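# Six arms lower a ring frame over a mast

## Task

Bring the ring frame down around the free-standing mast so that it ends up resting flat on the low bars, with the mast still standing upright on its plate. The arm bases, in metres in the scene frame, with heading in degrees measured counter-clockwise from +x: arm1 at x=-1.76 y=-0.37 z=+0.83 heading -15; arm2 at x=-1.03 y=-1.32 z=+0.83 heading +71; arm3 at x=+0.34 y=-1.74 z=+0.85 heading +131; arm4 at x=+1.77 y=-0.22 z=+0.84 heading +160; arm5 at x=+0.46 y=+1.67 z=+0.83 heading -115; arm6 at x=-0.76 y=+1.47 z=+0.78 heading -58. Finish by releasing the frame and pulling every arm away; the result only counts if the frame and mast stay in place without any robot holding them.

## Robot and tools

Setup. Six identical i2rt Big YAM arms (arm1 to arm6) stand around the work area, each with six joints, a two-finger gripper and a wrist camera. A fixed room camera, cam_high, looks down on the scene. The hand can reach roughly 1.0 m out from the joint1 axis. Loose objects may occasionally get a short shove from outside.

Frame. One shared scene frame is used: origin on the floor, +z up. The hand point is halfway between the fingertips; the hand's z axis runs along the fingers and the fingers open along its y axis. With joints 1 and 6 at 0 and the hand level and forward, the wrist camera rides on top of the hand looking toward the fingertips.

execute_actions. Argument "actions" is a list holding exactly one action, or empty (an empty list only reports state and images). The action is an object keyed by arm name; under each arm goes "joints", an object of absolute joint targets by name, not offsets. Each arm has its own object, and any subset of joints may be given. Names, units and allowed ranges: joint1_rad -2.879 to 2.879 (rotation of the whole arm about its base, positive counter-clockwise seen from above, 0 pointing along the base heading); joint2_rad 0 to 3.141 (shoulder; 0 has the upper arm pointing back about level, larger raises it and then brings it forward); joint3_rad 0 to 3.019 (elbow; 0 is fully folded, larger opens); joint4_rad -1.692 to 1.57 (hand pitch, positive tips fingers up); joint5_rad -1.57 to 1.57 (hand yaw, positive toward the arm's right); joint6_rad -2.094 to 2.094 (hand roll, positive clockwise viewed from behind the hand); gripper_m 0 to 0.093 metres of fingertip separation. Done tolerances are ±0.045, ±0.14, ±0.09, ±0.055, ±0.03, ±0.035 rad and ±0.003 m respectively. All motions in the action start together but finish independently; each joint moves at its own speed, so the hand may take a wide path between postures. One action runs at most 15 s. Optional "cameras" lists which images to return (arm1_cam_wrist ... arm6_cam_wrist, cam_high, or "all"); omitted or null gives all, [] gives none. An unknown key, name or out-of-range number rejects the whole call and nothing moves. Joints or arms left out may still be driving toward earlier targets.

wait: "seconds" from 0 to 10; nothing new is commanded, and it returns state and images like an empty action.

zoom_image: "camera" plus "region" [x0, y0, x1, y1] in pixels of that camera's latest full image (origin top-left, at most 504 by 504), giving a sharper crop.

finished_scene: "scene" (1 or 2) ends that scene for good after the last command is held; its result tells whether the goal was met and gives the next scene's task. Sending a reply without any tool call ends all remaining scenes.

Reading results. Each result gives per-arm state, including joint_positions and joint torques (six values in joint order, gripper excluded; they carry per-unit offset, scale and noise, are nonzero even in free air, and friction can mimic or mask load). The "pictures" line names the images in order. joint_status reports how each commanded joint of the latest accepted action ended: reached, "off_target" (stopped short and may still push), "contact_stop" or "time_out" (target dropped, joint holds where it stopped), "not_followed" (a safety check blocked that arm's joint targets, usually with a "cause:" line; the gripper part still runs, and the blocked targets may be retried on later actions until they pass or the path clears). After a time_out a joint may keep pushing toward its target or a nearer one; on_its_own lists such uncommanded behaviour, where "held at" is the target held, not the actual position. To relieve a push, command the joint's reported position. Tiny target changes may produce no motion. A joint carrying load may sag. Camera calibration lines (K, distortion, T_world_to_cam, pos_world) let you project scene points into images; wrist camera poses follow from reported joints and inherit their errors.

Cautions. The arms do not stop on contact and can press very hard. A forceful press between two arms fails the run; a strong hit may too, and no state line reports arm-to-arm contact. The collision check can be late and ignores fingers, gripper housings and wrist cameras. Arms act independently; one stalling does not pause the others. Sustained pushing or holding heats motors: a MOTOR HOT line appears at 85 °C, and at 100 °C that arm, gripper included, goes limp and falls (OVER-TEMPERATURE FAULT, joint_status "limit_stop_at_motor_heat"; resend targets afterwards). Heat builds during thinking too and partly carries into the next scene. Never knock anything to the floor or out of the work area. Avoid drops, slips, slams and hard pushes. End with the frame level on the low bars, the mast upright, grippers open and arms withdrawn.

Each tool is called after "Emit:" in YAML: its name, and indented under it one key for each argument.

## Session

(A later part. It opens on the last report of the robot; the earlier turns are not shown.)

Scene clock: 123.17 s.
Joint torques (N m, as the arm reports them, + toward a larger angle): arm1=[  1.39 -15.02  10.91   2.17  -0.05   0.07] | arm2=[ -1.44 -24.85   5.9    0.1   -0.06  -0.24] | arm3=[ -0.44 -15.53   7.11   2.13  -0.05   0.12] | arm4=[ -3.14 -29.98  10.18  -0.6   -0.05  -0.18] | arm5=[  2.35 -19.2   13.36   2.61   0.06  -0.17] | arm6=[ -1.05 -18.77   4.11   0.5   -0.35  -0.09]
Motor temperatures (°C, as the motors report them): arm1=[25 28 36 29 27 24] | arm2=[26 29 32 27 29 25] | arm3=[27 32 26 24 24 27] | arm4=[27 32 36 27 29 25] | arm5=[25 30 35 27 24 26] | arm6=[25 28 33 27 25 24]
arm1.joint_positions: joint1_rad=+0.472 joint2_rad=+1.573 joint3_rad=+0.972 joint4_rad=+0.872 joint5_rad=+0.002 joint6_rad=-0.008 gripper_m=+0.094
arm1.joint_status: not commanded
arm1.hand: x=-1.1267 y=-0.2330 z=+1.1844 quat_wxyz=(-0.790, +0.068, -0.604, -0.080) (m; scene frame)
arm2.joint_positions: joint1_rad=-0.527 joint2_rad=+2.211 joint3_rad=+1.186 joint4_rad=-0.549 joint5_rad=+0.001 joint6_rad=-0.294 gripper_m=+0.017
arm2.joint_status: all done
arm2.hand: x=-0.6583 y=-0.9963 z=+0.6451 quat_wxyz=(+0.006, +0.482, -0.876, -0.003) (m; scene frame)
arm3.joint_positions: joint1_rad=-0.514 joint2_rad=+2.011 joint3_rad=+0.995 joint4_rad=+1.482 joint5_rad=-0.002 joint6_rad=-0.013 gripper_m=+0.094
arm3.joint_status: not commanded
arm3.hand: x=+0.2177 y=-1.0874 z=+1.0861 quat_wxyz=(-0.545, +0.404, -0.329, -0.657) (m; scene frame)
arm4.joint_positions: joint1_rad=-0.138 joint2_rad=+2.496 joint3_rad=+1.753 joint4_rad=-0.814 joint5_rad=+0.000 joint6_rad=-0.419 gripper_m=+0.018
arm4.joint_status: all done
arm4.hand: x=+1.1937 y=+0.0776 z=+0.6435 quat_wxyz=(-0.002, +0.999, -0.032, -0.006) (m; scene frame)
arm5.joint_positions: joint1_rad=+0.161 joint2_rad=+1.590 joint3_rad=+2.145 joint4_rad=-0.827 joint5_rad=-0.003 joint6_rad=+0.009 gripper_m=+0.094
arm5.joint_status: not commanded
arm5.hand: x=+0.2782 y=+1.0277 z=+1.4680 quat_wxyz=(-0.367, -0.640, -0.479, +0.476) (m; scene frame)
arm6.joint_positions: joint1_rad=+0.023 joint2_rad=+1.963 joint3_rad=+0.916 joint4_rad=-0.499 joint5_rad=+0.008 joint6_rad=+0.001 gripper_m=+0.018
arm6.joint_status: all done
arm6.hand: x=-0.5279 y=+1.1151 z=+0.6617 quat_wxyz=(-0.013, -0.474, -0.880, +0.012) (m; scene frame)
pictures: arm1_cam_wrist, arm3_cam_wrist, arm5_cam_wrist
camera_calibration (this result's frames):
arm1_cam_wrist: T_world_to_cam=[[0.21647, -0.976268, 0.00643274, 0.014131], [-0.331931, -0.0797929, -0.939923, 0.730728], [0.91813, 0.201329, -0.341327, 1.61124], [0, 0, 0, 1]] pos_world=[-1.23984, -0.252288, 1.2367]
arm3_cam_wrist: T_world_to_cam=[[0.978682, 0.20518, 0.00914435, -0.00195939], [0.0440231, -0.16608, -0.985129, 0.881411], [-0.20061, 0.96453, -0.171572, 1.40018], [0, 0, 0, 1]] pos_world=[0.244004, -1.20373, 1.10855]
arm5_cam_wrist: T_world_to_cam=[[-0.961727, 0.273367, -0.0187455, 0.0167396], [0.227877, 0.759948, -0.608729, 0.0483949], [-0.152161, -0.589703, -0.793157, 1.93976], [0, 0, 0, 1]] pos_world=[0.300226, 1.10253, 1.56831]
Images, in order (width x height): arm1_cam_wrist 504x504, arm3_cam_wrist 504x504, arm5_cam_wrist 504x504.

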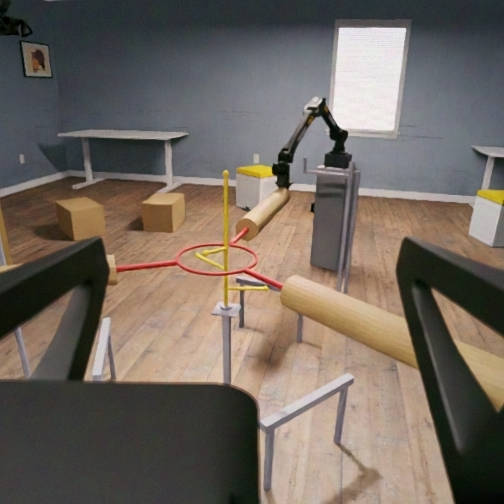

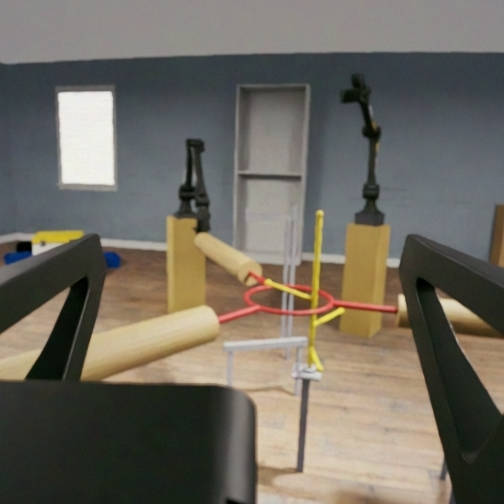

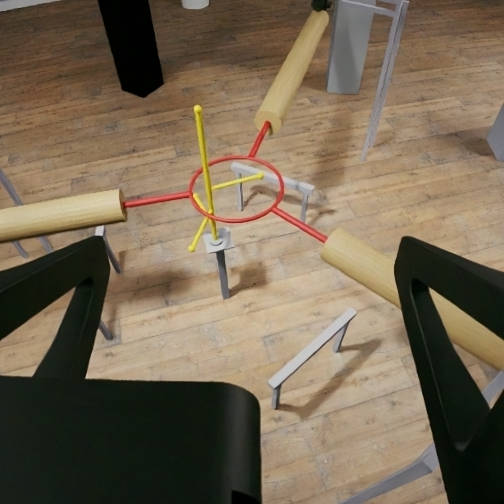

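Emit:
execute_actions:
  actions:
    - {"arm2":{"joints":{"joint1_rad":-0.565,"joint6_rad":-0.34,"joint2_rad":2.28,"joint3_rad":1.43,"joint4_rad":-0.655}},"arm4":{"joints":{"joint1_rad":-0.228,"joint6_rad":-0.505,"joint2_rad":2.41,"joint3_rad":1.635,"joint4_rad":-0.73}},"arm6":{"joints":{"joint1_rad":0.17,"joint6_rad":0.16,"joint2_rad":2.015,"joint3_rad":0.99,"joint4_rad":-0.505}}}
  cameras: ["cam_high","arm3_cam_wrist","arm1_cam_wrist"]

Emit:
zoom_image:
  camera: "arm3_cam_wrist"
  region: [230,250,390,390]

Scene clock: 137.10 s.
Joint torques (N m, as the arm reports them, + toward a larger angle): arm1=[  1.36 -15.05  10.93   2.21  -0.05   0.07] | arm2=[ -1.4  -25.85   6.92  -0.32  -0.1   -0.29] | arm3=[ -0.55 -15.67   7.13   2.14  -0.05   0.13] | arm4=[ -2.54 -28.73   7.01  -0.08   0.16  -0.09] | arm5=[  2.58 -19.4   13.36   2.64   0.07  -0.18] | arm6=[ -1.61 -18.09   5.47   0.65  -0.46  -0.01]
Motor temperatures (°C, as the motors report them): arm1=[25 28 37 29 27 24] | arm2=[26 30 30 27 28 25] | arm3=[27 32 26 24 24 27] | arm4=[27 34 34 27 28 25] | arm5=[25 30 36 27 24 26] | arm6=[25 28 31 27 25 24]
arm1.joint_positions: joint1_rad=+0.472 joint2_rad=+1.573 joint3_rad=+0.972 joint4_rad=+0.872 joint5_rad=+0.002 joint6_rad=-0.008 gripper_m=+0.094
arm1.joint_status: not commanded
arm1.hand: x=-1.1267 y=-0.2330 z=+1.1844 quat_wxyz=(-0.790, +0.068, -0.604, -0.080) (m; scene frame)
arm2.joint_positions: joint1_rad=-0.555 joint2_rad=+2.319 joint3_rad=+1.401 joint4_rad=-0.647 joint5_rad=+0.003 joint6_rad=-0.318 gripper_m=+0.017
arm2.joint_status: all done
arm2.hand: x=-0.6008 y=-0.9678 z=+0.6354 quat_wxyz=(+0.002, +0.480, -0.877, -0.004) (m; scene frame)
arm3.joint_positions: joint1_rad=-0.514 joint2_rad=+2.011 joint3_rad=+0.995 joint4_rad=+1.482 joint5_rad=-0.002 joint6_rad=-0.013 gripper_m=+0.094
arm3.joint_status: not commanded
arm3.hand: x=+0.2177 y=-1.0874 z=+1.0861 quat_wxyz=(-0.545, +0.404, -0.329, -0.657) (m; scene frame)
arm4.joint_positions: joint1_rad=-0.224 joint2_rad=+2.462 joint3_rad=+1.623 joint4_rad=-0.726 joint5_rad=-0.005 joint6_rad=-0.504 gripper_m=+0.018
arm4.joint_status: all done
arm4.hand: x=+1.2502 y=+0.1071 z=+0.6290 quat_wxyz=(+0.001, +0.999, -0.033, -0.003) (m; scene frame)
arm5.joint_positions: joint1_rad=+0.161 joint2_rad=+1.590 joint3_rad=+2.145 joint4_rad=-0.827 joint5_rad=-0.003 joint6_rad=+0.009 gripper_m=+0.094
arm5.joint_status: not commanded
arm5.hand: x=+0.2782 y=+1.0277 z=+1.4680 quat_wxyz=(-0.367, -0.640, -0.479, +0.476) (m; scene frame)
arm6.joint_positions: joint1_rad=+0.174 joint2_rad=+2.027 joint3_rad=+0.966 joint4_rad=-0.503 joint5_rad=+0.010 joint6_rad=+0.153 gripper_m=+0.018
arm6.joint_status: all done
arm6.hand: x=-0.4696 y=+1.1456 z=+0.6450 quat_wxyz=(-0.005, -0.475, -0.880, +0.009) (m; scene frame)
pictures: arm1_cam_wrist, arm3_cam_wrist, cam_high
camera_calibration (this result's frames):
arm1_cam_wrist: T_world_to_cam=[[0.21647, -0.976268, 0.00643274, 0.014131], [-0.331931, -0.0797929, -0.939923, 0.730728], [0.91813, 0.201329, -0.341327, 1.61124], [0, 0, 0, 1]] pos_world=[-1.23984, -0.252288, 1.2367]
arm3_cam_wrist: T_world_to_cam=[[0.978682, 0.20518, 0.00914435, -0.00195939], [0.0440231, -0.16608, -0.985129, 0.881411], [-0.20061, 0.96453, -0.171572, 1.40018], [0, 0, 0, 1]] pos_world=[0.244004, -1.20373, 1.10855]
Images, in order (width x height): arm1_cam_wrist 504x504, arm3_cam_wrist 504x504, cam_high 504x504.

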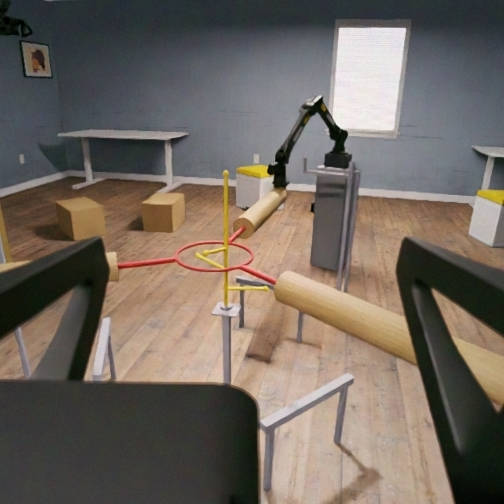

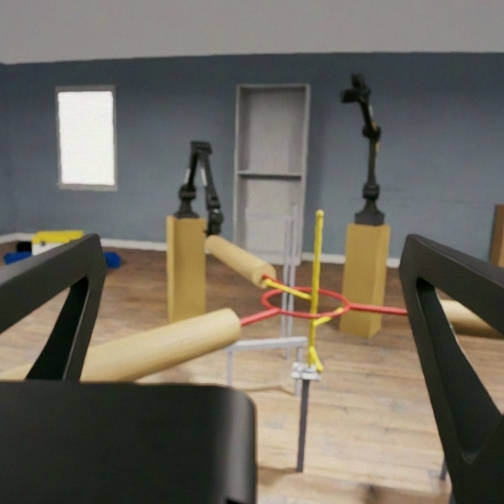

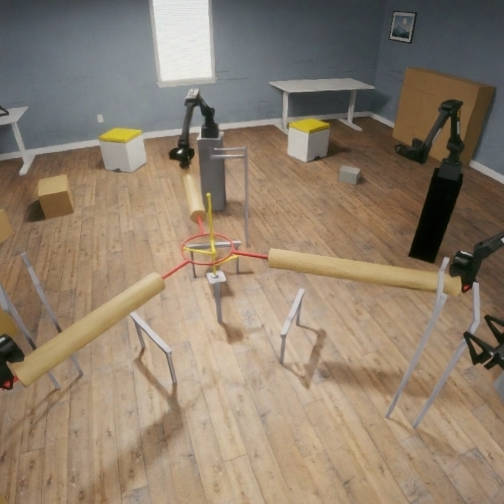

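Region (230, 250, 390, 390) of arm3_cam_wrist's 504x504 image, scaled by 3.150, with more detail than that image has; it fills the top 441 rows of this view, and the rest is white.

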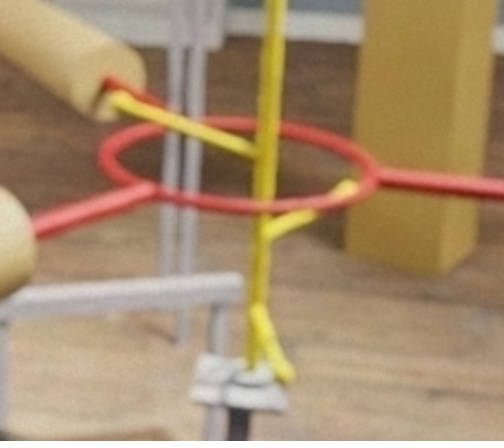

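Emit:
execute_actions:
  actions:
    - {"arm2":{"joints":{"joint1_rad":-0.598,"joint6_rad":-0.38,"joint2_rad":2.372,"joint3_rad":1.64,"joint4_rad":-0.775}},"arm4":{"joints":{"joint1_rad":-0.31,"joint6_rad":-0.58,"joint2_rad":2.35,"joint3_rad":1.495,"joint4_rad":-0.65}},"arm6":{"joints":{"joint1_rad":0.29,"joint6_rad":0.28,"joint2_rad":2.055,"joint3_rad":1.06,"joint4_rad":-0.55}}}
  cameras: ["arm5_cam_wrist","arm1_cam_wrist"]

Emit:
execute_actions:
  actions:
    - {"arm2":{"joints":{"joint2_rad":2.55,"joint3_rad":1.725,"joint4_rad":-0.66}},"arm4":{"joints":{"joint2_rad":2.55,"joint3_rad":1.615,"joint4_rad":-0.555}},"arm6":{"joints":{"joint2_rad":2.26,"joint3_rad":1.11,"joint4_rad":-0.37}}}
  cameras: ["arm5_cam_wrist","arm3_cam_wrist","arm1_cam_wrist"]

Scene clock: 143.40 s.
Joint torques (N m, as the arm reports them, + toward a larger angle): arm1=[  1.39 -14.97  10.92   2.19  -0.06   0.07] | arm2=[ -1.63 -27.7    7.8   -0.49  -0.1   -0.35] | arm3=[ -0.39 -15.67   7.11   2.11  -0.05   0.13] | arm4=[ -2.7  -27.45   6.06   0.05   0.1   -0.05] | arm5=[  2.61 -19.36  13.29   2.8    0.06  -0.18] | arm6=[ -1.09 -18.89   5.45   0.19  -0.38   0.03]
Motor temperatures (°C, as the motors report them): arm1=[25 28 37 29 27 24] | arm2=[26 30 30 27 28 25] | arm3=[27 32 26 24 24 27] | arm4=[27 34 33 27 28 25] | arm5=[25 30 36 27 24 26] | arm6=[25 28 31 27 25 24]
arm1.joint_positions: joint1_rad=+0.472 joint2_rad=+1.573 joint3_rad=+0.972 joint4_rad=+0.872 joint5_rad=+0.002 joint6_rad=-0.008 gripper_m=+0.094
arm1.joint_status: not commanded
arm1.hand: x=-1.1267 y=-0.2330 z=+1.1844 quat_wxyz=(-0.790, +0.068, -0.604, -0.080) (m; scene frame)
arm2.joint_positions: joint1_rad=-0.588 joint2_rad=+2.410 joint3_rad=+1.608 joint4_rad=-0.762 joint5_rad=+0.003 joint6_rad=-0.352 gripper_m=+0.017
arm2.joint_status: all done
arm2.hand: x=-0.5466 y=-0.9497 z=+0.6350 quat_wxyz=(+0.001, +0.481, -0.877, -0.004) (m; scene frame)
arm3.joint_positions: joint1_rad=-0.514 joint2_rad=+2.011 joint3_rad=+0.995 joint4_rad=+1.482 joint5_rad=-0.002 joint6_rad=-0.013 gripper_m=+0.094
arm3.joint_status: not commanded
arm3.hand: x=+0.2177 y=-1.0874 z=+1.0861 quat_wxyz=(-0.545, +0.404, -0.329, -0.657) (m; scene frame)
arm4.joint_positions: joint1_rad=-0.302 joint2_rad=+2.402 joint3_rad=+1.488 joint4_rad=-0.648 joint5_rad=-0.004 joint6_rad=-0.580 gripper_m=+0.018
arm4.joint_status: all done
arm4.hand: x=+1.3043 y=+0.1268 z=+0.6306 quat_wxyz=(+0.000, +0.999, -0.034, -0.004) (m; scene frame)
arm5.joint_positions: joint1_rad=+0.161 joint2_rad=+1.590 joint3_rad=+2.145 joint4_rad=-0.827 joint5_rad=-0.003 joint6_rad=+0.009 gripper_m=+0.094
arm5.joint_status: not commanded
arm5.hand: x=+0.2782 y=+1.0277 z=+1.4680 quat_wxyz=(-0.367, -0.640, -0.479, +0.476) (m; scene frame)
arm6.joint_positions: joint1_rad=+0.291 joint2_rad=+2.062 joint3_rad=+1.040 joint4_rad=-0.536 joint5_rad=+0.009 joint6_rad=+0.270 gripper_m=+0.018
arm6.joint_status: all done
arm6.hand: x=-0.4148 y=+1.1658 z=+0.6442 quat_wxyz=(-0.008, -0.475, -0.880, +0.009) (m; scene frame)
pictures: arm1_cam_wrist, arm5_cam_wrist
camera_calibration (this result's frames):
arm1_cam_wrist: T_world_to_cam=[[0.21647, -0.976268, 0.00643274, 0.014131], [-0.331931, -0.0797929, -0.939923, 0.730728], [0.91813, 0.201329, -0.341327, 1.61124], [0, 0, 0, 1]] pos_world=[-1.23984, -0.252288, 1.2367]
arm5_cam_wrist: T_world_to_cam=[[-0.961727, 0.273367, -0.0187455, 0.0167396], [0.227877, 0.759948, -0.608729, 0.0483949], [-0.152161, -0.589703, -0.793157, 1.93976], [0, 0, 0, 1]] pos_world=[0.300226, 1.10253, 1.56831]
Images, in order (width x height): arm1_cam_wrist 504x504, arm5_cam_wrist 504x504.

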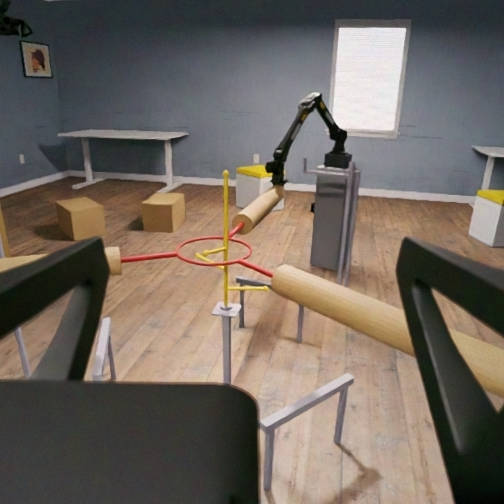

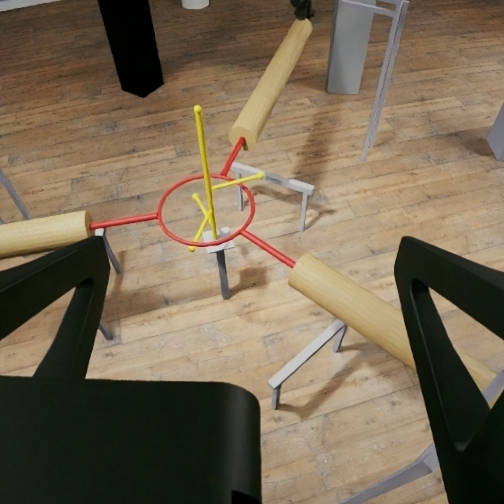

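Scene clock: 144.43 s.
Joint torques (N m, as the arm reports them, + toward a larger angle): arm1=[  1.32 -15.    10.91   2.19  -0.06   0.07] | arm2=[ -1.53 -29.88   6.88  -0.08  -0.08  -0.33] | arm3=[ -0.49 -15.55   7.12   2.15  -0.05   0.13] | arm4=[ -3.26 -27.99   7.88  -0.22   0.06  -0.11] | arm5=[  2.35 -19.11  13.35   2.56   0.07  -0.17] | arm6=[ -0.95 -22.26   3.77   0.64  -0.34   0.03]
Motor temperatures (°C, as the motors report them): arm1=[25 28 37 29 27 24] | arm2=[26 30 30 27 28 25] | arm3=[27 32 26 24 24 27] | arm4=[27 34 33 27 28 25] | arm5=[25 30 36 27 24 26] | arm6=[25 28 31 27 25 24]
arm1.joint_positions: joint1_rad=+0.472 joint2_rad=+1.573 joint3_rad=+0.972 joint4_rad=+0.872 joint5_rad=+0.002 joint6_rad=-0.008 gripper_m=+0.094
arm1.joint_status: not commanded
arm1.hand: x=-1.1267 y=-0.2330 z=+1.1844 quat_wxyz=(-0.790, +0.068, -0.604, -0.080) (m; scene frame)
arm2.joint_positions: joint1_rad=-0.588 joint2_rad=+2.607 joint3_rad=+1.697 joint4_rad=-0.658 joint5_rad=+0.002 joint6_rad=-0.354 gripper_m=+0.017
arm2.joint_status: all done
arm2.hand: x=-0.5471 y=-0.9488 z=+0.5402 quat_wxyz=(+0.004, +0.482, -0.876, -0.003) (m; scene frame)
arm3.joint_positions: joint1_rad=-0.514 joint2_rad=+2.011 joint3_rad=+0.995 joint4_rad=+1.482 joint5_rad=-0.002 joint6_rad=-0.013 gripper_m=+0.094
arm3.joint_status: not commanded
arm3.hand: x=+0.2177 y=-1.0874 z=+1.0861 quat_wxyz=(-0.545, +0.404, -0.329, -0.657) (m; scene frame)
arm4.joint_positions: joint1_rad=-0.297 joint2_rad=+2.600 joint3_rad=+1.582 joint4_rad=-0.550 joint5_rad=-0.003 joint6_rad=-0.574 gripper_m=+0.018
arm4.joint_status: all done
arm4.hand: x=+1.3028 y=+0.1244 z=+0.5402 quat_wxyz=(+0.001, +0.999, -0.034, -0.002) (m; scene frame)
arm5.joint_positions: joint1_rad=+0.161 joint2_rad=+1.590 joint3_rad=+2.145 joint4_rad=-0.827 joint5_rad=-0.003 joint6_rad=+0.009 gripper_m=+0.094
arm5.joint_status: not commanded
arm5.hand: x=+0.2782 y=+1.0277 z=+1.4680 quat_wxyz=(-0.367, -0.640, -0.479, +0.476) (m; scene frame)
arm6.joint_positions: joint1_rad=+0.289 joint2_rad=+2.291 joint3_rad=+1.097 joint4_rad=-0.370 joint5_rad=+0.008 joint6_rad=+0.270 gripper_m=+0.018
arm6.joint_status: all done
arm6.hand: x=-0.4134 y=+1.1629 z=+0.5531 quat_wxyz=(-0.006, -0.476, -0.880, +0.008) (m; scene frame)
pictures: arm1_cam_wrist, arm3_cam_wrist, arm5_cam_wrist
camera_calibration (this result's frames):
arm1_cam_wrist: T_world_to_cam=[[0.21647, -0.976268, 0.00643274, 0.014131], [-0.331931, -0.0797929, -0.939923, 0.730728], [0.91813, 0.201329, -0.341327, 1.61124], [0, 0, 0, 1]] pos_world=[-1.23984, -0.252288, 1.2367]
arm3_cam_wrist: T_world_to_cam=[[0.978682, 0.20518, 0.00914435, -0.00195939], [0.0440231, -0.16608, -0.985129, 0.881411], [-0.20061, 0.96453, -0.171572, 1.40018], [0, 0, 0, 1]] pos_world=[0.244004, -1.20373, 1.10855]
arm5_cam_wrist: T_world_to_cam=[[-0.961727, 0.273367, -0.0187455, 0.0167396], [0.227877, 0.759948, -0.608729, 0.0483949], [-0.152161, -0.589703, -0.793157, 1.93976], [0, 0, 0, 1]] pos_world=[0.300226, 1.10253, 1.56831]
Images, in order (width x height): arm1_cam_wrist 504x504, arm3_cam_wrist 504x504, arm5_cam_wrist 504x504.

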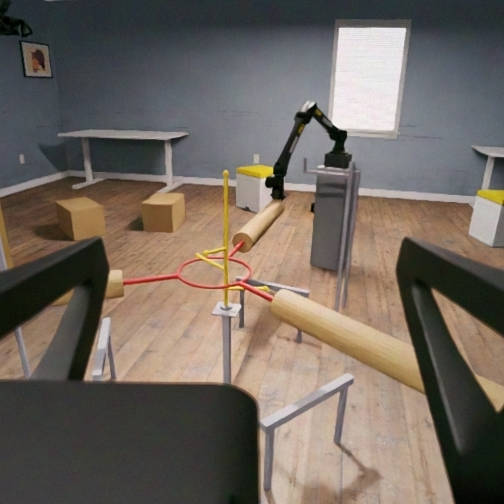

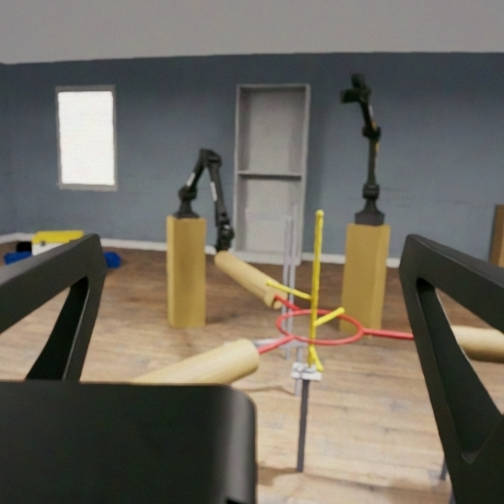

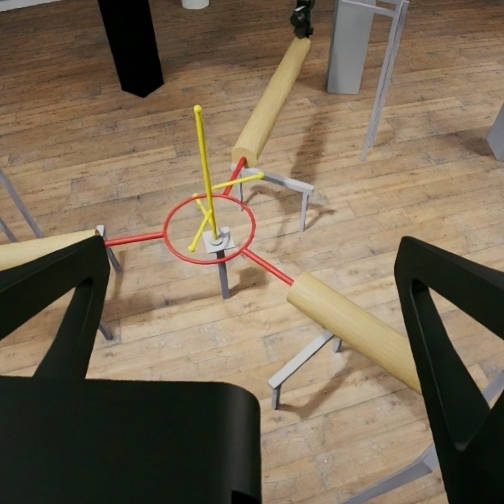

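Emit:
execute_actions:
  actions:
    - {"arm2":{"joints":{"joint1_rad":-0.79,"joint6_rad":-0.57,"joint2_rad":2.42,"joint3_rad":1.36,"joint4_rad":-0.44}},"arm4":{"joints":{"joint1_rad":-0.064,"joint6_rad":-0.33,"joint2_rad":2.485,"joint3_rad":1.41,"joint4_rad":-0.43}},"arm6":{"joints":{"joint1_rad":0.065,"joint6_rad":0.045,"joint2_rad":2.365,"joint3_rad":1.41,"joint4_rad":-0.58}}}
  cameras: ["arm5_cam_wrist","arm1_cam_wrist"]

Emit:
execute_actions:
  actions:
    - {"arm2":{"joints":{"joint2_rad":2.63,"joint3_rad":1.5,"joint4_rad":-0.365}},"arm4":{"joints":{"joint2_rad":2.69,"joint3_rad":1.57,"joint4_rad":-0.37}},"arm6":{"joints":{"joint2_rad":2.545,"joint3_rad":1.505,"joint4_rad":-0.475}}}
  cameras: ["arm5_cam_wrist","arm3_cam_wrist","arm1_cam_wrist","cam_high"]

Scene clock: 153.43 s.
Joint torques (N m, as the arm reports them, + toward a larger angle): arm1=[  1.35 -15.    10.91   2.19  -0.06   0.07] | arm2=[ -0.18 -26.15   4.79   0.18   0.03  -0.14] | arm3=[ -0.28 -15.51   7.11   2.18  -0.05   0.12] | arm4=[ -2.57 -26.01   5.    -0.12  -0.1    0.02] | arm5=[  2.79 -19.15  13.4    2.66   0.07  -0.18] | arm6=[  0.49 -24.17   5.28   0.61  -0.47   0.16]
Motor temperatures (°C, as the motors report them): arm1=[25 28 37 29 27 24] | arm2=[26 31 30 27 28 25] | arm3=[27 33 26 24 24 27] | arm4=[27 34 33 27 28 25] | arm5=[25 31 36 27 24 26] | arm6=[25 29 30 27 25 24]
arm1.joint_positions: joint1_rad=+0.472 joint2_rad=+1.573 joint3_rad=+0.972 joint4_rad=+0.872 joint5_rad=+0.002 joint6_rad=-0.008 gripper_m=+0.094
arm1.joint_status: not commanded
arm1.hand: x=-1.1267 y=-0.2330 z=+1.1844 quat_wxyz=(-0.790, +0.068, -0.604, -0.080) (m; scene frame)
arm2.joint_positions: joint1_rad=-0.796 joint2_rad=+2.470 joint3_rad=+1.340 joint4_rad=-0.445 joint5_rad=-0.001 joint6_rad=-0.565 gripper_m=+0.017
arm2.joint_status: all done
arm2.hand: x=-0.5665 y=-1.0984 z=+0.5440 quat_wxyz=(+0.007, +0.483, -0.876, -0.005) (m; scene frame)
arm3.joint_positions: joint1_rad=-0.514 joint2_rad=+2.011 joint3_rad=+0.995 joint4_rad=+1.482 joint5_rad=-0.002 joint6_rad=-0.013 gripper_m=+0.094
arm3.joint_status: not commanded
arm3.hand: x=+0.2177 y=-1.0874 z=+1.0861 quat_wxyz=(-0.545, +0.404, -0.329, -0.657) (m; scene frame)
arm4.joint_positions: joint1_rad=-0.058 joint2_rad=+2.534 joint3_rad=+1.395 joint4_rad=-0.425 joint5_rad=+0.001 joint6_rad=-0.336 gripper_m=+0.018
arm4.joint_status: all done
arm4.hand: x=+1.2788 y=-0.0151 z=+0.5420 quat_wxyz=(-0.001, +0.999, -0.033, -0.003) (m; scene frame)
arm5.joint_positions: joint1_rad=+0.161 joint2_rad=+1.590 joint3_rad=+2.145 joint4_rad=-0.827 joint5_rad=-0.003 joint6_rad=+0.009 gripper_m=+0.094
arm5.joint_status: not commanded
arm5.hand: x=+0.2782 y=+1.0277 z=+1.4680 quat_wxyz=(-0.367, -0.640, -0.479, +0.476) (m; scene frame)
arm6.joint_positions: joint1_rad=+0.048 joint2_rad=+2.379 joint3_rad=+1.395 joint4_rad=-0.577 joint5_rad=+0.011 joint6_rad=+0.026 gripper_m=+0.018
arm6.joint_status: all done
arm6.hand: x=-0.4451 y=+1.0134 z=+0.5638 quat_wxyz=(-0.005, -0.474, -0.880, +0.010) (m; scene frame)
pictures: arm1_cam_wrist, arm5_cam_wrist
camera_calibration (this result's frames):
arm1_cam_wrist: T_world_to_cam=[[0.21647, -0.976268, 0.00643274, 0.014131], [-0.331931, -0.0797929, -0.939923, 0.730728], [0.91813, 0.201329, -0.341327, 1.61124], [0, 0, 0, 1]] pos_world=[-1.23984, -0.252288, 1.2367]
arm5_cam_wrist: T_world_to_cam=[[-0.961727, 0.273367, -0.0187455, 0.0167396], [0.227877, 0.759948, -0.608729, 0.0483949], [-0.152161, -0.589703, -0.793157, 1.93976], [0, 0, 0, 1]] pos_world=[0.300226, 1.10253, 1.56831]
Images, in order (width x height): arm1_cam_wrist 504x504, arm5_cam_wrist 504x504.

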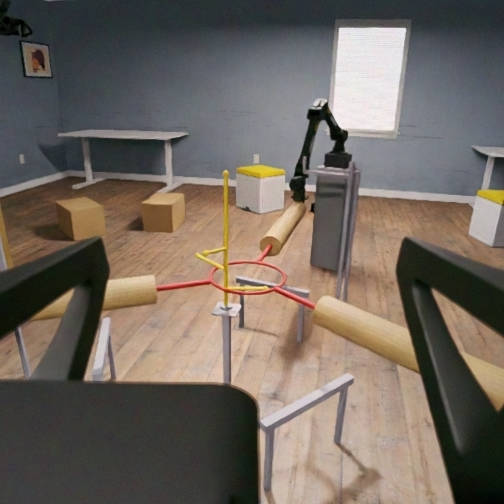

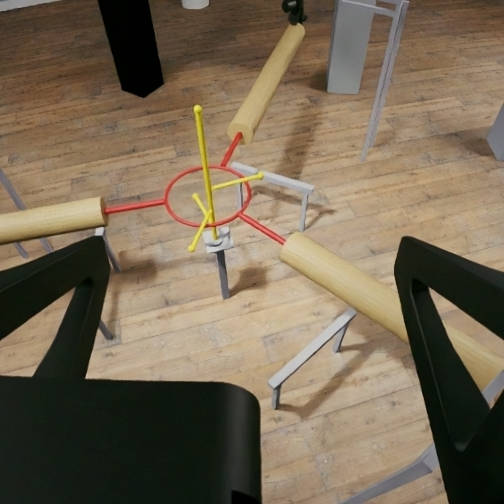

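Scene clock: 154.37 s.
Joint torques (N m, as the arm reports them, + toward a larger angle): arm1=[  1.34 -15.05  10.93   2.17  -0.05   0.07] | arm2=[ -0.73 -27.24   4.36   0.14   0.06  -0.18] | arm3=[ -0.25 -15.69   7.12   2.2   -0.04   0.13] | arm4=[ -1.64 -26.79   5.49   0.03  -0.15   0.14] | arm5=[  2.46 -19.18  13.38   2.71   0.04  -0.19] | arm6=[  0.6  -26.72   5.24   0.42  -0.51   0.13]
Motor temperatures (°C, as the motors report them): arm1=[25 28 37 29 27 24] | arm2=[26 31 30 27 28 25] | arm3=[27 33 26 24 24 27] | arm4=[27 34 32 27 28 25] | arm5=[25 31 36 27 24 26] | arm6=[25 29 30 27 25 24]
arm1.joint_positions: joint1_rad=+0.472 joint2_rad=+1.573 joint3_rad=+0.972 joint4_rad=+0.872 joint5_rad=+0.002 joint6_rad=-0.008 gripper_m=+0.094
arm1.joint_status: not commanded
arm1.hand: x=-1.1267 y=-0.2330 z=+1.1844 quat_wxyz=(-0.790, +0.068, -0.604, -0.080) (m; scene frame)
arm2.joint_positions: joint1_rad=-0.789 joint2_rad=+2.687 joint3_rad=+1.479 joint4_rad=-0.371 joint5_rad=-0.002 joint6_rad=-0.560 gripper_m=+0.017
arm2.joint_status: all done
arm2.hand: x=-0.5668 y=-1.0934 z=+0.4549 quat_wxyz=(+0.009, +0.484, -0.875, -0.006) (m; scene frame)
arm3.joint_positions: joint1_rad=-0.514 joint2_rad=+2.011 joint3_rad=+0.995 joint4_rad=+1.482 joint5_rad=-0.002 joint6_rad=-0.013 gripper_m=+0.094
arm3.joint_status: not commanded
arm3.hand: x=+0.2177 y=-1.0874 z=+1.0861 quat_wxyz=(-0.545, +0.404, -0.329, -0.657) (m; scene frame)
arm4.joint_positions: joint1_rad=-0.063 joint2_rad=+2.739 joint3_rad=+1.544 joint4_rad=-0.371 joint5_rad=+0.002 joint6_rad=-0.346 gripper_m=+0.018
arm4.joint_status: all done
arm4.hand: x=+1.2760 y=-0.0105 z=+0.4586 quat_wxyz=(-0.001, +1.000, -0.031, -0.001) (m; scene frame)
arm5.joint_positions: joint1_rad=+0.161 joint2_rad=+1.590 joint3_rad=+2.145 joint4_rad=-0.827 joint5_rad=-0.003 joint6_rad=+0.009 gripper_m=+0.094
arm5.joint_status: not commanded
arm5.hand: x=+0.2782 y=+1.0277 z=+1.4680 quat_wxyz=(-0.367, -0.640, -0.479, +0.476) (m; scene frame)
arm6.joint_positions: joint1_rad=+0.048 joint2_rad=+2.583 joint3_rad=+1.480 joint4_rad=-0.467 joint5_rad=+0.012 joint6_rad=+0.026 gripper_m=+0.018
arm6.joint_status: all done
arm6.hand: x=-0.4476 y=+1.0163 z=+0.4720 quat_wxyz=(-0.001, -0.474, -0.880, +0.009) (m; scene frame)
pictures: arm1_cam_wrist, arm3_cam_wrist, arm5_cam_wrist, cam_high
camera_calibration (this result's frames):
arm1_cam_wrist: T_world_to_cam=[[0.21647, -0.976268, 0.00643274, 0.014131], [-0.331931, -0.0797929, -0.939923, 0.730728], [0.91813, 0.201329, -0.341327, 1.61124], [0, 0, 0, 1]] pos_world=[-1.23984, -0.252288, 1.2367]
arm3_cam_wrist: T_world_to_cam=[[0.978682, 0.20518, 0.00914435, -0.00195939], [0.0440231, -0.16608, -0.985129, 0.881411], [-0.20061, 0.96453, -0.171572, 1.40018], [0, 0, 0, 1]] pos_world=[0.244004, -1.20373, 1.10855]
arm5_cam_wrist: T_world_to_cam=[[-0.961727, 0.273367, -0.0187455, 0.0167396], [0.227877, 0.759948, -0.608729, 0.0483949], [-0.152161, -0.589703, -0.793157, 1.93976], [0, 0, 0, 1]] pos_world=[0.300226, 1.10253, 1.56831]
Images, in order (width x height): arm1_cam_wrist 504x504, arm3_cam_wrist 504x504, arm5_cam_wrist 504x504, cam_high 504x504.

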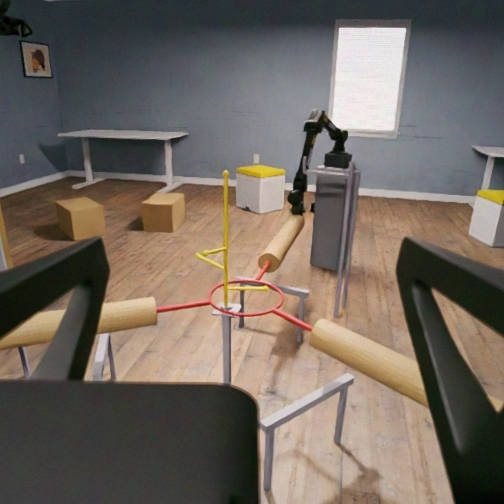

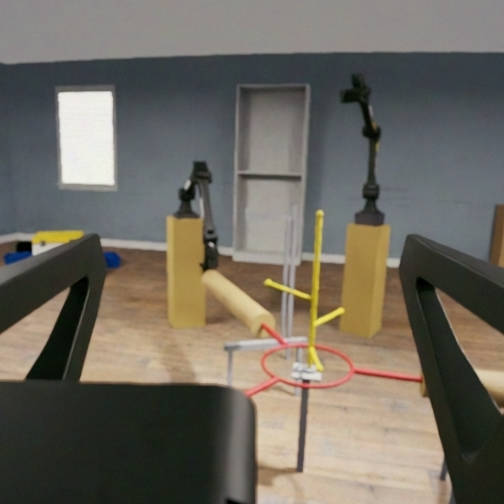

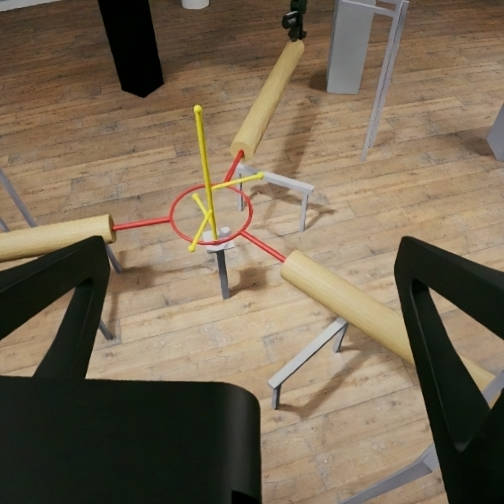

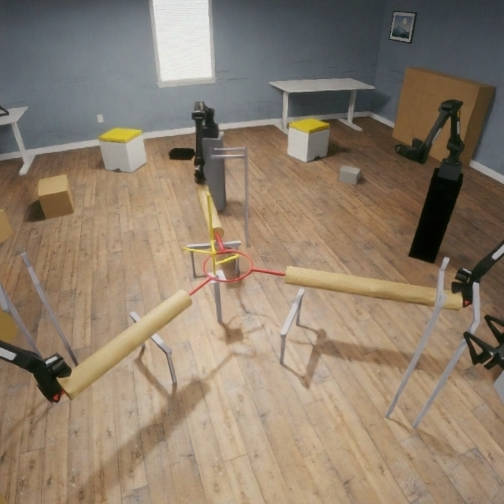

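Emit:
execute_actions:
  actions:
    - {"arm2":{"joints":{"joint1_rad":-0.489,"joint6_rad":-0.185,"joint2_rad":2.62,"joint3_rad":1.45,"joint4_rad":-0.335}},"arm4":{"joints":{"joint1_rad":-0.018,"joint6_rad":-0.21,"joint2_rad":2.7,"joint3_rad":1.6,"joint4_rad":-0.405}},"arm6":{"joints":{"joint1_rad":0.28,"joint6_rad":0.335,"joint2_rad":2.5,"joint3_rad":1.36,"joint4_rad":-0.38}}}
  cameras: ["arm1_cam_wrist"]

Emit:
execute_actions:
  actions:
    - {"arm2":{"joints":{"joint2_rad":2.93,"joint3_rad":1.735,"joint4_rad":-0.305}},"arm4":{"joints":{"joint2_rad":3.025,"joint3_rad":1.92,"joint4_rad":-0.4}},"arm6":{"joints":{"joint2_rad":2.81,"joint3_rad":1.6,"joint4_rad":-0.305}}}
  cameras: ["arm5_cam_wrist","arm3_cam_wrist","arm1_cam_wrist","cam_high"]

Scene clock: 164.70 s.
Joint torques (N m, as the arm reports them, + toward a larger angle): arm1=[  1.41 -14.96  10.9    2.18  -0.05   0.08] | arm2=[ -1.83 -25.96   3.42   0.24   0.07  -0.26] | arm3=[ -0.3  -15.53   7.09   2.15  -0.05   0.13] | arm4=[ -1.81 -26.03   6.43  -0.35  -0.09   0.12] | arm5=[  2.16 -19.24  13.37   2.81   0.05  -0.16] | arm6=[ -1.79 -26.34   3.28   0.93  -0.24  -0.16]
Motor temperatures (°C, as the motors report them): arm1=[25 28 37 29 27 24] | arm2=[26 31 29 27 28 25] | arm3=[27 33 26 24 24 27] | arm4=[27 34 32 27 28 24] | arm5=[25 31 36 27 24 26] | arm6=[25 30 30 27 25 24]
arm1.joint_positions: joint1_rad=+0.472 joint2_rad=+1.573 joint3_rad=+0.972 joint4_rad=+0.872 joint5_rad=+0.002 joint6_rad=-0.008 gripper_m=+0.094
arm1.joint_status: not commanded
arm1.hand: x=-1.1267 y=-0.2330 z=+1.1844 quat_wxyz=(-0.790, +0.068, -0.604, -0.080) (m; scene frame)
arm2.joint_positions: joint1_rad=-0.477 joint2_rad=+2.665 joint3_rad=+1.442 joint4_rad=-0.341 joint5_rad=-0.002 joint6_rad=-0.167 gripper_m=+0.017
arm2.joint_status: all done
arm2.hand: x=-0.6626 y=-0.9621 z=+0.4628 quat_wxyz=(+0.002, +0.448, -0.894, -0.006) (m; scene frame)
arm3.joint_positions: joint1_rad=-0.514 joint2_rad=+2.011 joint3_rad=+0.995 joint4_rad=+1.482 joint5_rad=-0.002 joint6_rad=-0.013 gripper_m=+0.094
arm3.joint_status: not commanded
arm3.hand: x=+0.2177 y=-1.0874 z=+1.0861 quat_wxyz=(-0.545, +0.404, -0.329, -0.657) (m; scene frame)
arm4.joint_positions: joint1_rad=-0.020 joint2_rad=+2.739 joint3_rad=+1.567 joint4_rad=-0.396 joint5_rad=+0.001 joint6_rad=-0.226 gripper_m=+0.018
arm4.joint_status: all done
arm4.hand: x=+1.2597 y=-0.0289 z=+0.4620 quat_wxyz=(+0.000, +0.998, -0.070, -0.001) (m; scene frame)
arm5.joint_positions: joint1_rad=+0.161 joint2_rad=+1.590 joint3_rad=+2.145 joint4_rad=-0.827 joint5_rad=-0.003 joint6_rad=+0.009 gripper_m=+0.094
arm5.joint_status: not commanded
arm5.hand: x=+0.2782 y=+1.0277 z=+1.4680 quat_wxyz=(-0.367, -0.640, -0.479, +0.476) (m; scene frame)
arm6.joint_positions: joint1_rad=+0.289 joint2_rad=+2.548 joint3_rad=+1.352 joint4_rad=-0.385 joint5_rad=+0.006 joint6_rad=+0.342 gripper_m=+0.018
arm6.joint_status: all done
arm6.hand: x=-0.3783 y=+1.1318 z=+0.4687 quat_wxyz=(+0.002, -0.507, -0.862, +0.005) (m; scene frame)
pictures: arm1_cam_wrist
camera_calibration (this result's frames):
arm1_cam_wrist: T_world_to_cam=[[0.21647, -0.976268, 0.00643274, 0.014131], [-0.331931, -0.0797929, -0.939923, 0.730728], [0.91813, 0.201329, -0.341327, 1.61124], [0, 0, 0, 1]] pos_world=[-1.23984, -0.252288, 1.2367]
Images, in order (width x height): arm1_cam_wrist 504x504.

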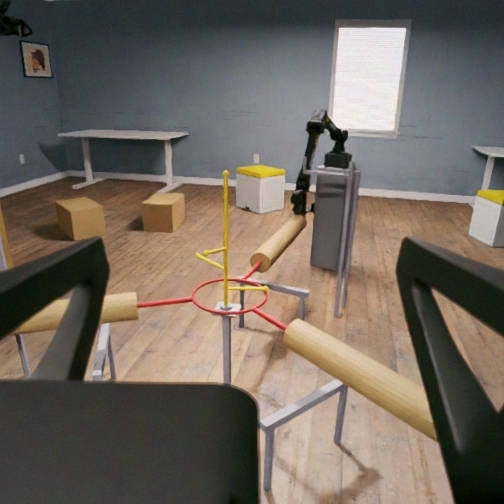

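Scene clock: 165.63 s.
Joint torques (N m, as the arm reports them, + toward a larger angle): arm1=[  1.37 -15.08  10.91   2.18  -0.06   0.07] | arm2=[ -1.89 -25.16   4.68   0.39   0.15  -0.25] | arm3=[ -0.38 -15.63   7.11   2.18  -0.05   0.12] | arm4=[ -1.76 -25.66   8.01  -0.32   0.04   0.09] | arm5=[  2.44 -19.65  13.43   2.67   0.07  -0.19] | arm6=[ -1.31 -25.19   4.83   1.09  -0.26  -0.11]
Motor temperatures (°C, as the motors report them): arm1=[25 28 37 29 27 24] | arm2=[26 31 29 27 28 25] | arm3=[27 33 26 24 24 27] | arm4=[27 34 32 27 28 24] | arm5=[25 31 36 27 24 26] | arm6=[25 30 30 27 25 24]
arm1.joint_positions: joint1_rad=+0.472 joint2_rad=+1.573 joint3_rad=+0.972 joint4_rad=+0.872 joint5_rad=+0.002 joint6_rad=-0.008 gripper_m=+0.094
arm1.joint_status: not commanded
arm1.hand: x=-1.1267 y=-0.2330 z=+1.1844 quat_wxyz=(-0.790, +0.068, -0.604, -0.080) (m; scene frame)
arm2.joint_positions: joint1_rad=-0.477 joint2_rad=+2.963 joint3_rad=+1.703 joint4_rad=-0.316 joint5_rad=-0.004 joint6_rad=-0.168 gripper_m=+0.017
arm2.joint_status: all done
arm2.hand: x=-0.6640 y=-0.9612 z=+0.3453 quat_wxyz=(+0.008, +0.449, -0.894, -0.005) (m; scene frame)
arm3.joint_positions: joint1_rad=-0.514 joint2_rad=+2.011 joint3_rad=+0.995 joint4_rad=+1.482 joint5_rad=-0.002 joint6_rad=-0.013 gripper_m=+0.094
arm3.joint_status: not commanded
arm3.hand: x=+0.2177 y=-1.0874 z=+1.0861 quat_wxyz=(-0.545, +0.404, -0.329, -0.657) (m; scene frame)
arm4.joint_positions: joint1_rad=-0.018 joint2_rad=+3.053 joint3_rad=+1.871 joint4_rad=-0.392 joint5_rad=-0.002 joint6_rad=-0.224 gripper_m=+0.018
arm4.joint_status: all done
arm4.hand: x=+1.2559 y=-0.0297 z=+0.3409 quat_wxyz=(+0.002, +0.998, -0.069, +0.001) (m; scene frame)
arm5.joint_positions: joint1_rad=+0.161 joint2_rad=+1.590 joint3_rad=+2.145 joint4_rad=-0.827 joint5_rad=-0.003 joint6_rad=+0.009 gripper_m=+0.094
arm5.joint_status: not commanded
arm5.hand: x=+0.2782 y=+1.0277 z=+1.4680 quat_wxyz=(-0.367, -0.640, -0.479, +0.476) (m; scene frame)
arm6.joint_positions: joint1_rad=+0.282 joint2_rad=+2.838 joint3_rad=+1.565 joint4_rad=-0.315 joint5_rad=+0.006 joint6_rad=+0.336 gripper_m=+0.018
arm6.joint_status: all done
arm6.hand: x=-0.3801 y=+1.1284 z=+0.3518 quat_wxyz=(+0.006, -0.507, -0.862, +0.004) (m; scene frame)
pictures: arm1_cam_wrist, arm3_cam_wrist, arm5_cam_wrist, cam_high
camera_calibration (this result's frames):
arm1_cam_wrist: T_world_to_cam=[[0.21647, -0.976268, 0.00643274, 0.014131], [-0.331931, -0.0797929, -0.939923, 0.730728], [0.91813, 0.201329, -0.341327, 1.61124], [0, 0, 0, 1]] pos_world=[-1.23984, -0.252288, 1.2367]
arm3_cam_wrist: T_world_to_cam=[[0.978682, 0.20518, 0.00914435, -0.00195939], [0.0440231, -0.16608, -0.985129, 0.881411], [-0.20061, 0.96453, -0.171572, 1.40018], [0, 0, 0, 1]] pos_world=[0.244004, -1.20373, 1.10855]
arm5_cam_wrist: T_world_to_cam=[[-0.961727, 0.273367, -0.0187455, 0.0167396], [0.227877, 0.759948, -0.608729, 0.0483949], [-0.152161, -0.589703, -0.793157, 1.93976], [0, 0, 0, 1]] pos_world=[0.300226, 1.10253, 1.56831]
Images, in order (width x height): arm1_cam_wrist 504x504, arm3_cam_wrist 504x504, arm5_cam_wrist 504x504, cam_high 504x504.

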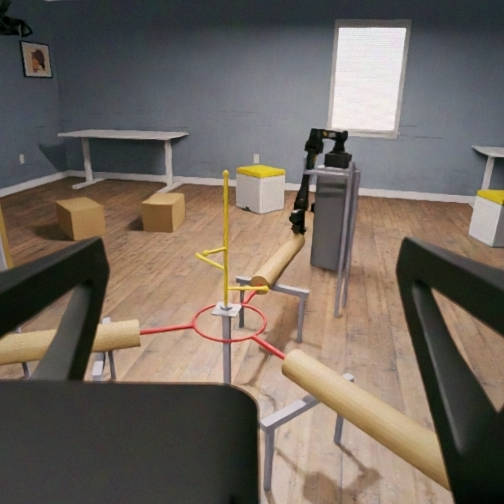

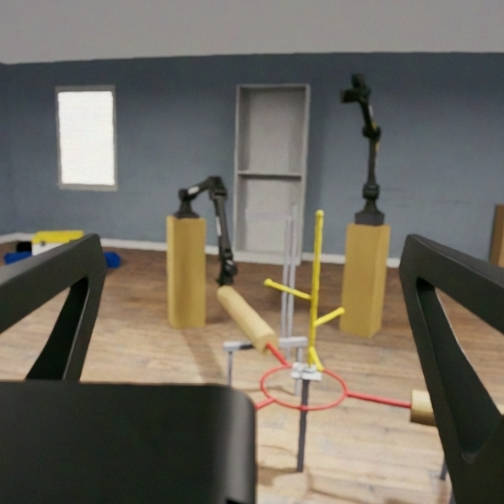

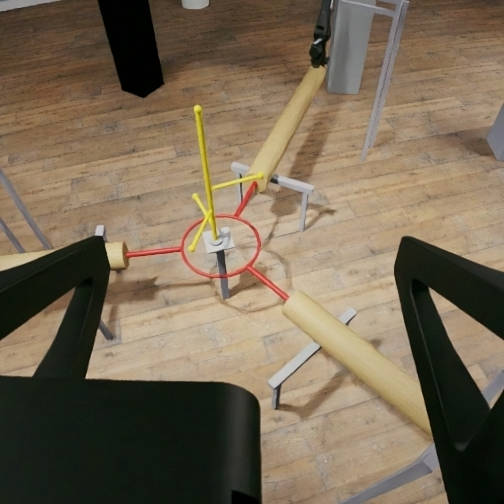

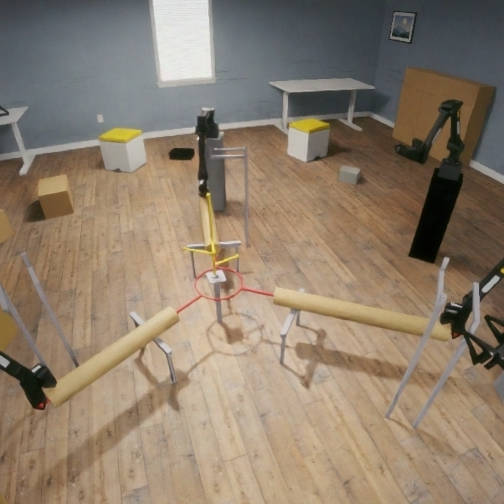

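Emit:
execute_actions:
  actions:
    - {"arm2":{"joints":{"joint2_rad":3.03,"joint3_rad":1.835}},"arm4":{"joints":{"joint2_rad":3.13,"joint3_rad":2.0,"joint4_rad":-0.36}},"arm6":{"joints":{"joint2_rad":2.905,"joint3_rad":1.69}}}
  cameras: ["cam_high"]

Scene clock: 169.23 s.
Joint torques (N m, as the arm reports them, + toward a larger angle): arm1=[  1.33 -15.11  10.92   2.18  -0.05   0.07] | arm2=[ -1.75 -17.42  10.31   1.66   0.13  -0.25] | arm3=[ -0.37 -15.65   7.12   2.18  -0.04   0.12] | arm4=[ -1.91 -15.56  13.83   1.57   0.03   0.09] | arm5=[  2.5  -18.89  13.46   2.69   0.07  -0.18] | arm6=[ -1.21 -17.32   9.53   2.72  -0.26  -0.08]
Motor temperatures (°C, as the motors report them): arm1=[25 28 38 29 27 24] | arm2=[26 31 29 27 28 25] | arm3=[27 33 26 24 24 27] | arm4=[27 34 33 27 28 24] | arm5=[25 31 37 27 24 26] | arm6=[25 30 30 27 25 24]
arm1.joint_positions: joint1_rad=+0.472 joint2_rad=+1.573 joint3_rad=+0.972 joint4_rad=+0.872 joint5_rad=+0.002 joint6_rad=-0.008 gripper_m=+0.094
arm1.joint_status: not commanded
arm1.hand: x=-1.1267 y=-0.2330 z=+1.1844 quat_wxyz=(-0.790, +0.068, -0.604, -0.080) (m; scene frame)
arm2.joint_positions: joint1_rad=-0.477 joint2_rad=+2.971 joint3_rad=+1.724 joint4_rad=-0.353 joint5_rad=-0.004 joint6_rad=-0.168 gripper_m=+0.017
arm2.joint_status: joint3_rad time_out (moved +0.022 of +0.132); the others done
arm2.on_its_own: joint3_rad reads +1.724 and still pushes toward +1.835 since a time_out
arm2.hand: x=-0.6644 y=-0.9617 z=+0.3440 quat_wxyz=(+0.019, +0.449, -0.894, -0.002) (m; scene frame)
arm3.joint_positions: joint1_rad=-0.514 joint2_rad=+2.011 joint3_rad=+0.995 joint4_rad=+1.482 joint5_rad=-0.002 joint6_rad=-0.013 gripper_m=+0.094
arm3.joint_status: not commanded
arm3.hand: x=+0.2177 y=-1.0874 z=+1.0861 quat_wxyz=(-0.545, +0.404, -0.329, -0.657) (m; scene frame)
arm4.joint_positions: joint1_rad=-0.018 joint2_rad=+3.058 joint3_rad=+1.878 joint4_rad=-0.394 joint5_rad=-0.002 joint6_rad=-0.224 gripper_m=+0.018
arm4.joint_status: joint3_rad time_out (moved +0.007 of +0.129); the others done
arm4.on_its_own: joint3_rad reads +1.878 and still pushes toward +1.991 since a time_out
arm4.hand: x=+1.2560 y=-0.0296 z=+0.3389 quat_wxyz=(+0.002, +0.998, -0.070, +0.002) (m; scene frame)
arm5.joint_positions: joint1_rad=+0.161 joint2_rad=+1.590 joint3_rad=+2.145 joint4_rad=-0.827 joint5_rad=-0.003 joint6_rad=+0.009 gripper_m=+0.094
arm5.joint_status: not commanded
arm5.hand: x=+0.2782 y=+1.0277 z=+1.4680 quat_wxyz=(-0.367, -0.640, -0.479, +0.476) (m; scene frame)
arm6.joint_positions: joint1_rad=+0.282 joint2_rad=+2.848 joint3_rad=+1.592 joint4_rad=-0.362 joint5_rad=+0.006 joint6_rad=+0.336 gripper_m=+0.018
arm6.joint_status: joint3_rad time_out (moved +0.027 of +0.125); the others done
arm6.on_its_own: joint3_rad reads +1.592 and still pushes toward +1.690 since a time_out
arm6.hand: x=-0.3800 y=+1.1282 z=+0.3507 quat_wxyz=(+0.020, -0.507, -0.862, +0.002) (m; scene frame)
pictures: cam_high
Images, in order (width x height): cam_high 504x504.

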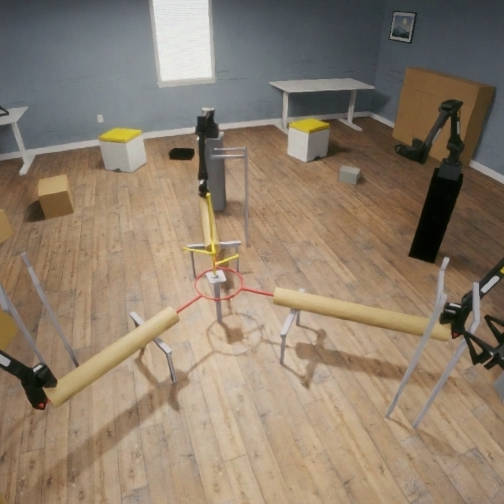

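Landed.

Emit:
execute_actions:
  actions:
    - {"arm2":{"joints":{"joint2_rad":2.95,"joint3_rad":1.72,"gripper_m":0.08}},"arm4":{"joints":{"joint2_rad":3.04,"joint3_rad":1.88,"joint4_rad":-0.39,"gripper_m":0.08}},"arm6":{"joints":{"joint2_rad":2.83,"joint3_rad":1.58,"gripper_m":0.08}}}
  cameras: []

Emit:
execute_actions:
  actions:
    - {"arm2":{"joints":{"joint2_rad":2.3,"joint3_rad":1.1}},"arm4":{"joints":{"joint2_rad":2.3,"joint3_rad":1.15}},"arm6":{"joints":{"joint2_rad":2.2,"joint3_rad":1.0}}}
  cameras: ["cam_high"]

Scene clock: 184.60 s.
Joint torques (N m, as the arm reports them, + toward a larger angle): arm1=[  1.29 -15.05  10.91   2.18  -0.05   0.07] | arm2=[ -1.42 -24.98   2.42   0.54   0.03  -0.2 ] | arm3=[ -0.28 -15.64   7.12   2.2   -0.05   0.13] | arm4=[ -1.7  -25.41   3.07   0.5   -0.09   0.06] | arm5=[  2.2  -19.06  13.34   2.62   0.05  -0.18] | arm6=[ -1.22 -24.71   2.04   1.21  -0.1   -0.1 ]
Motor temperatures (°C, as the motors report them): arm1=[25 28 38 29 27 24] | arm2=[26 30 31 27 28 25] | arm3=[27 33 27 24 24 27] | arm4=[27 32 36 27 28 24] | arm5=[25 31 37 27 24 26] | arm6=[25 29 33 27 25 24]
arm1.joint_positions: joint1_rad=+0.472 joint2_rad=+1.573 joint3_rad=+0.972 joint4_rad=+0.872 joint5_rad=+0.002 joint6_rad=-0.008 gripper_m=+0.094
arm1.joint_status: not commanded
arm1.hand: x=-1.1267 y=-0.2330 z=+1.1844 quat_wxyz=(-0.790, +0.068, -0.604, -0.080) (m; scene frame)
arm2.joint_positions: joint1_rad=-0.479 joint2_rad=+2.978 joint3_rad=+1.723 joint4_rad=-0.321 joint5_rad=-0.001 joint6_rad=-0.172 gripper_m=+0.080
arm2.joint_status: all done
arm2.hand: x=-0.6614 y=-0.9614 z=+0.3400 quat_wxyz=(+0.008, +0.449, -0.893, -0.003) (m; scene frame)
arm3.joint_positions: joint1_rad=-0.514 joint2_rad=+2.011 joint3_rad=+0.995 joint4_rad=+1.482 joint5_rad=-0.002 joint6_rad=-0.013 gripper_m=+0.094
arm3.joint_status: not commanded
arm3.hand: x=+0.2177 y=-1.0874 z=+1.0861 quat_wxyz=(-0.545, +0.404, -0.329, -0.657) (m; scene frame)
arm4.joint_positions: joint1_rad=-0.021 joint2_rad=+3.070 joint3_rad=+1.882 joint4_rad=-0.400 joint5_rad=+0.001 joint6_rad=-0.222 gripper_m=+0.080
arm4.joint_status: all done
arm4.hand: x=+1.2628 y=-0.0300 z=+0.3334 quat_wxyz=(+0.003, +0.997, -0.072, +0.009) (m; scene frame)
arm5.joint_positions: joint1_rad=+0.161 joint2_rad=+1.590 joint3_rad=+2.145 joint4_rad=-0.827 joint5_rad=-0.003 joint6_rad=+0.009 gripper_m=+0.094
arm5.joint_status: not commanded
arm5.hand: x=+0.2782 y=+1.0277 z=+1.4680 quat_wxyz=(-0.367, -0.640, -0.479, +0.476) (m; scene frame)
arm6.joint_positions: joint1_rad=+0.282 joint2_rad=+2.851 joint3_rad=+1.582 joint4_rad=-0.317 joint5_rad=+0.002 joint6_rad=+0.337 gripper_m=+0.080
arm6.joint_status: all done
arm6.hand: x=-0.3775 y=+1.1269 z=+0.3474 quat_wxyz=(+0.004, -0.507, -0.862, +0.003) (m; scene frame)
pictures: none
No camera images: the call's "cameras" was empty. Leave "cameras" out to get every camera's image.

Scene clock: 186.10 s.
Joint torques (N m, as the arm reports them, + toward a larger angle): arm1=[  1.28 -14.99  10.95   2.17  -0.05   0.07] | arm2=[ -1.55 -19.49   3.09   0.54   0.03  -0.21] | arm3=[ -0.35 -15.6    7.1    2.17  -0.04   0.12] | arm4=[ -1.74 -18.77   3.93   0.43  -0.1    0.07] | arm5=[  2.55 -19.05  13.38   2.65   0.05  -0.18] | arm6=[ -1.12 -17.4    2.79   1.19  -0.1   -0.1 ]
Motor temperatures (°C, as the motors report them): arm1=[25 28 38 29 27 24] | arm2=[26 30 31 27 27 25] | arm3=[27 33 27 24 24 27] | arm4=[27 32 35 27 28 24] | arm5=[25 31 37 27 24 26] | arm6=[25 29 32 27 25 24]
arm1.joint_positions: joint1_rad=+0.472 joint2_rad=+1.573 joint3_rad=+0.972 joint4_rad=+0.872 joint5_rad=+0.002 joint6_rad=-0.008 gripper_m=+0.094
arm1.joint_status: not commanded
arm1.hand: x=-1.1267 y=-0.2330 z=+1.1844 quat_wxyz=(-0.790, +0.068, -0.604, -0.080) (m; scene frame)
arm2.joint_positions: joint1_rad=-0.479 joint2_rad=+2.301 joint3_rad=+1.099 joint4_rad=-0.317 joint5_rad=-0.001 joint6_rad=-0.172 gripper_m=+0.080
arm2.joint_status: all done
arm2.hand: x=-0.6930 y=-0.9951 z=+0.5897 quat_wxyz=(-0.020, +0.449, -0.893, -0.012) (m; scene frame)
arm3.joint_positions: joint1_rad=-0.514 joint2_rad=+2.011 joint3_rad=+0.995 joint4_rad=+1.482 joint5_rad=-0.002 joint6_rad=-0.013 gripper_m=+0.094
arm3.joint_status: not commanded
arm3.hand: x=+0.2177 y=-1.0874 z=+1.0861 quat_wxyz=(-0.545, +0.404, -0.329, -0.657) (m; scene frame)
arm4.joint_positions: joint1_rad=-0.021 joint2_rad=+2.297 joint3_rad=+1.145 joint4_rad=-0.396 joint5_rad=+0.001 joint6_rad=-0.222 gripper_m=+0.080
arm4.joint_status: all done
arm4.hand: x=+1.3167 y=-0.0503 z=+0.6175 quat_wxyz=(-0.003, +0.997, -0.072, -0.010) (m; scene frame)
arm5.joint_positions: joint1_rad=+0.161 joint2_rad=+1.590 joint3_rad=+2.145 joint4_rad=-0.827 joint5_rad=-0.003 joint6_rad=+0.009 gripper_m=+0.094
arm5.joint_status: not commanded
arm5.hand: x=+0.2782 y=+1.0277 z=+1.4680 quat_wxyz=(-0.367, -0.640, -0.479, +0.476) (m; scene frame)
arm6.joint_positions: joint1_rad=+0.282 joint2_rad=+2.189 joint3_rad=+1.002 joint4_rad=-0.313 joint5_rad=+0.002 joint6_rad=+0.337 gripper_m=+0.080
arm6.joint_status: all done
arm6.hand: x=-0.4204 y=+1.1665 z=+0.5840 quat_wxyz=(-0.038, -0.507, -0.861, +0.011) (m; scene frame)
pictures: cam_high
Images, in order (width x height): cam_high 504x504.

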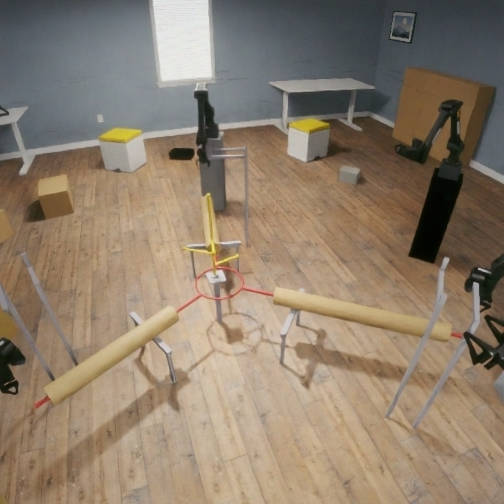

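Emit:
finished_scene:
  scene: 1

The scene is finished: the task was done.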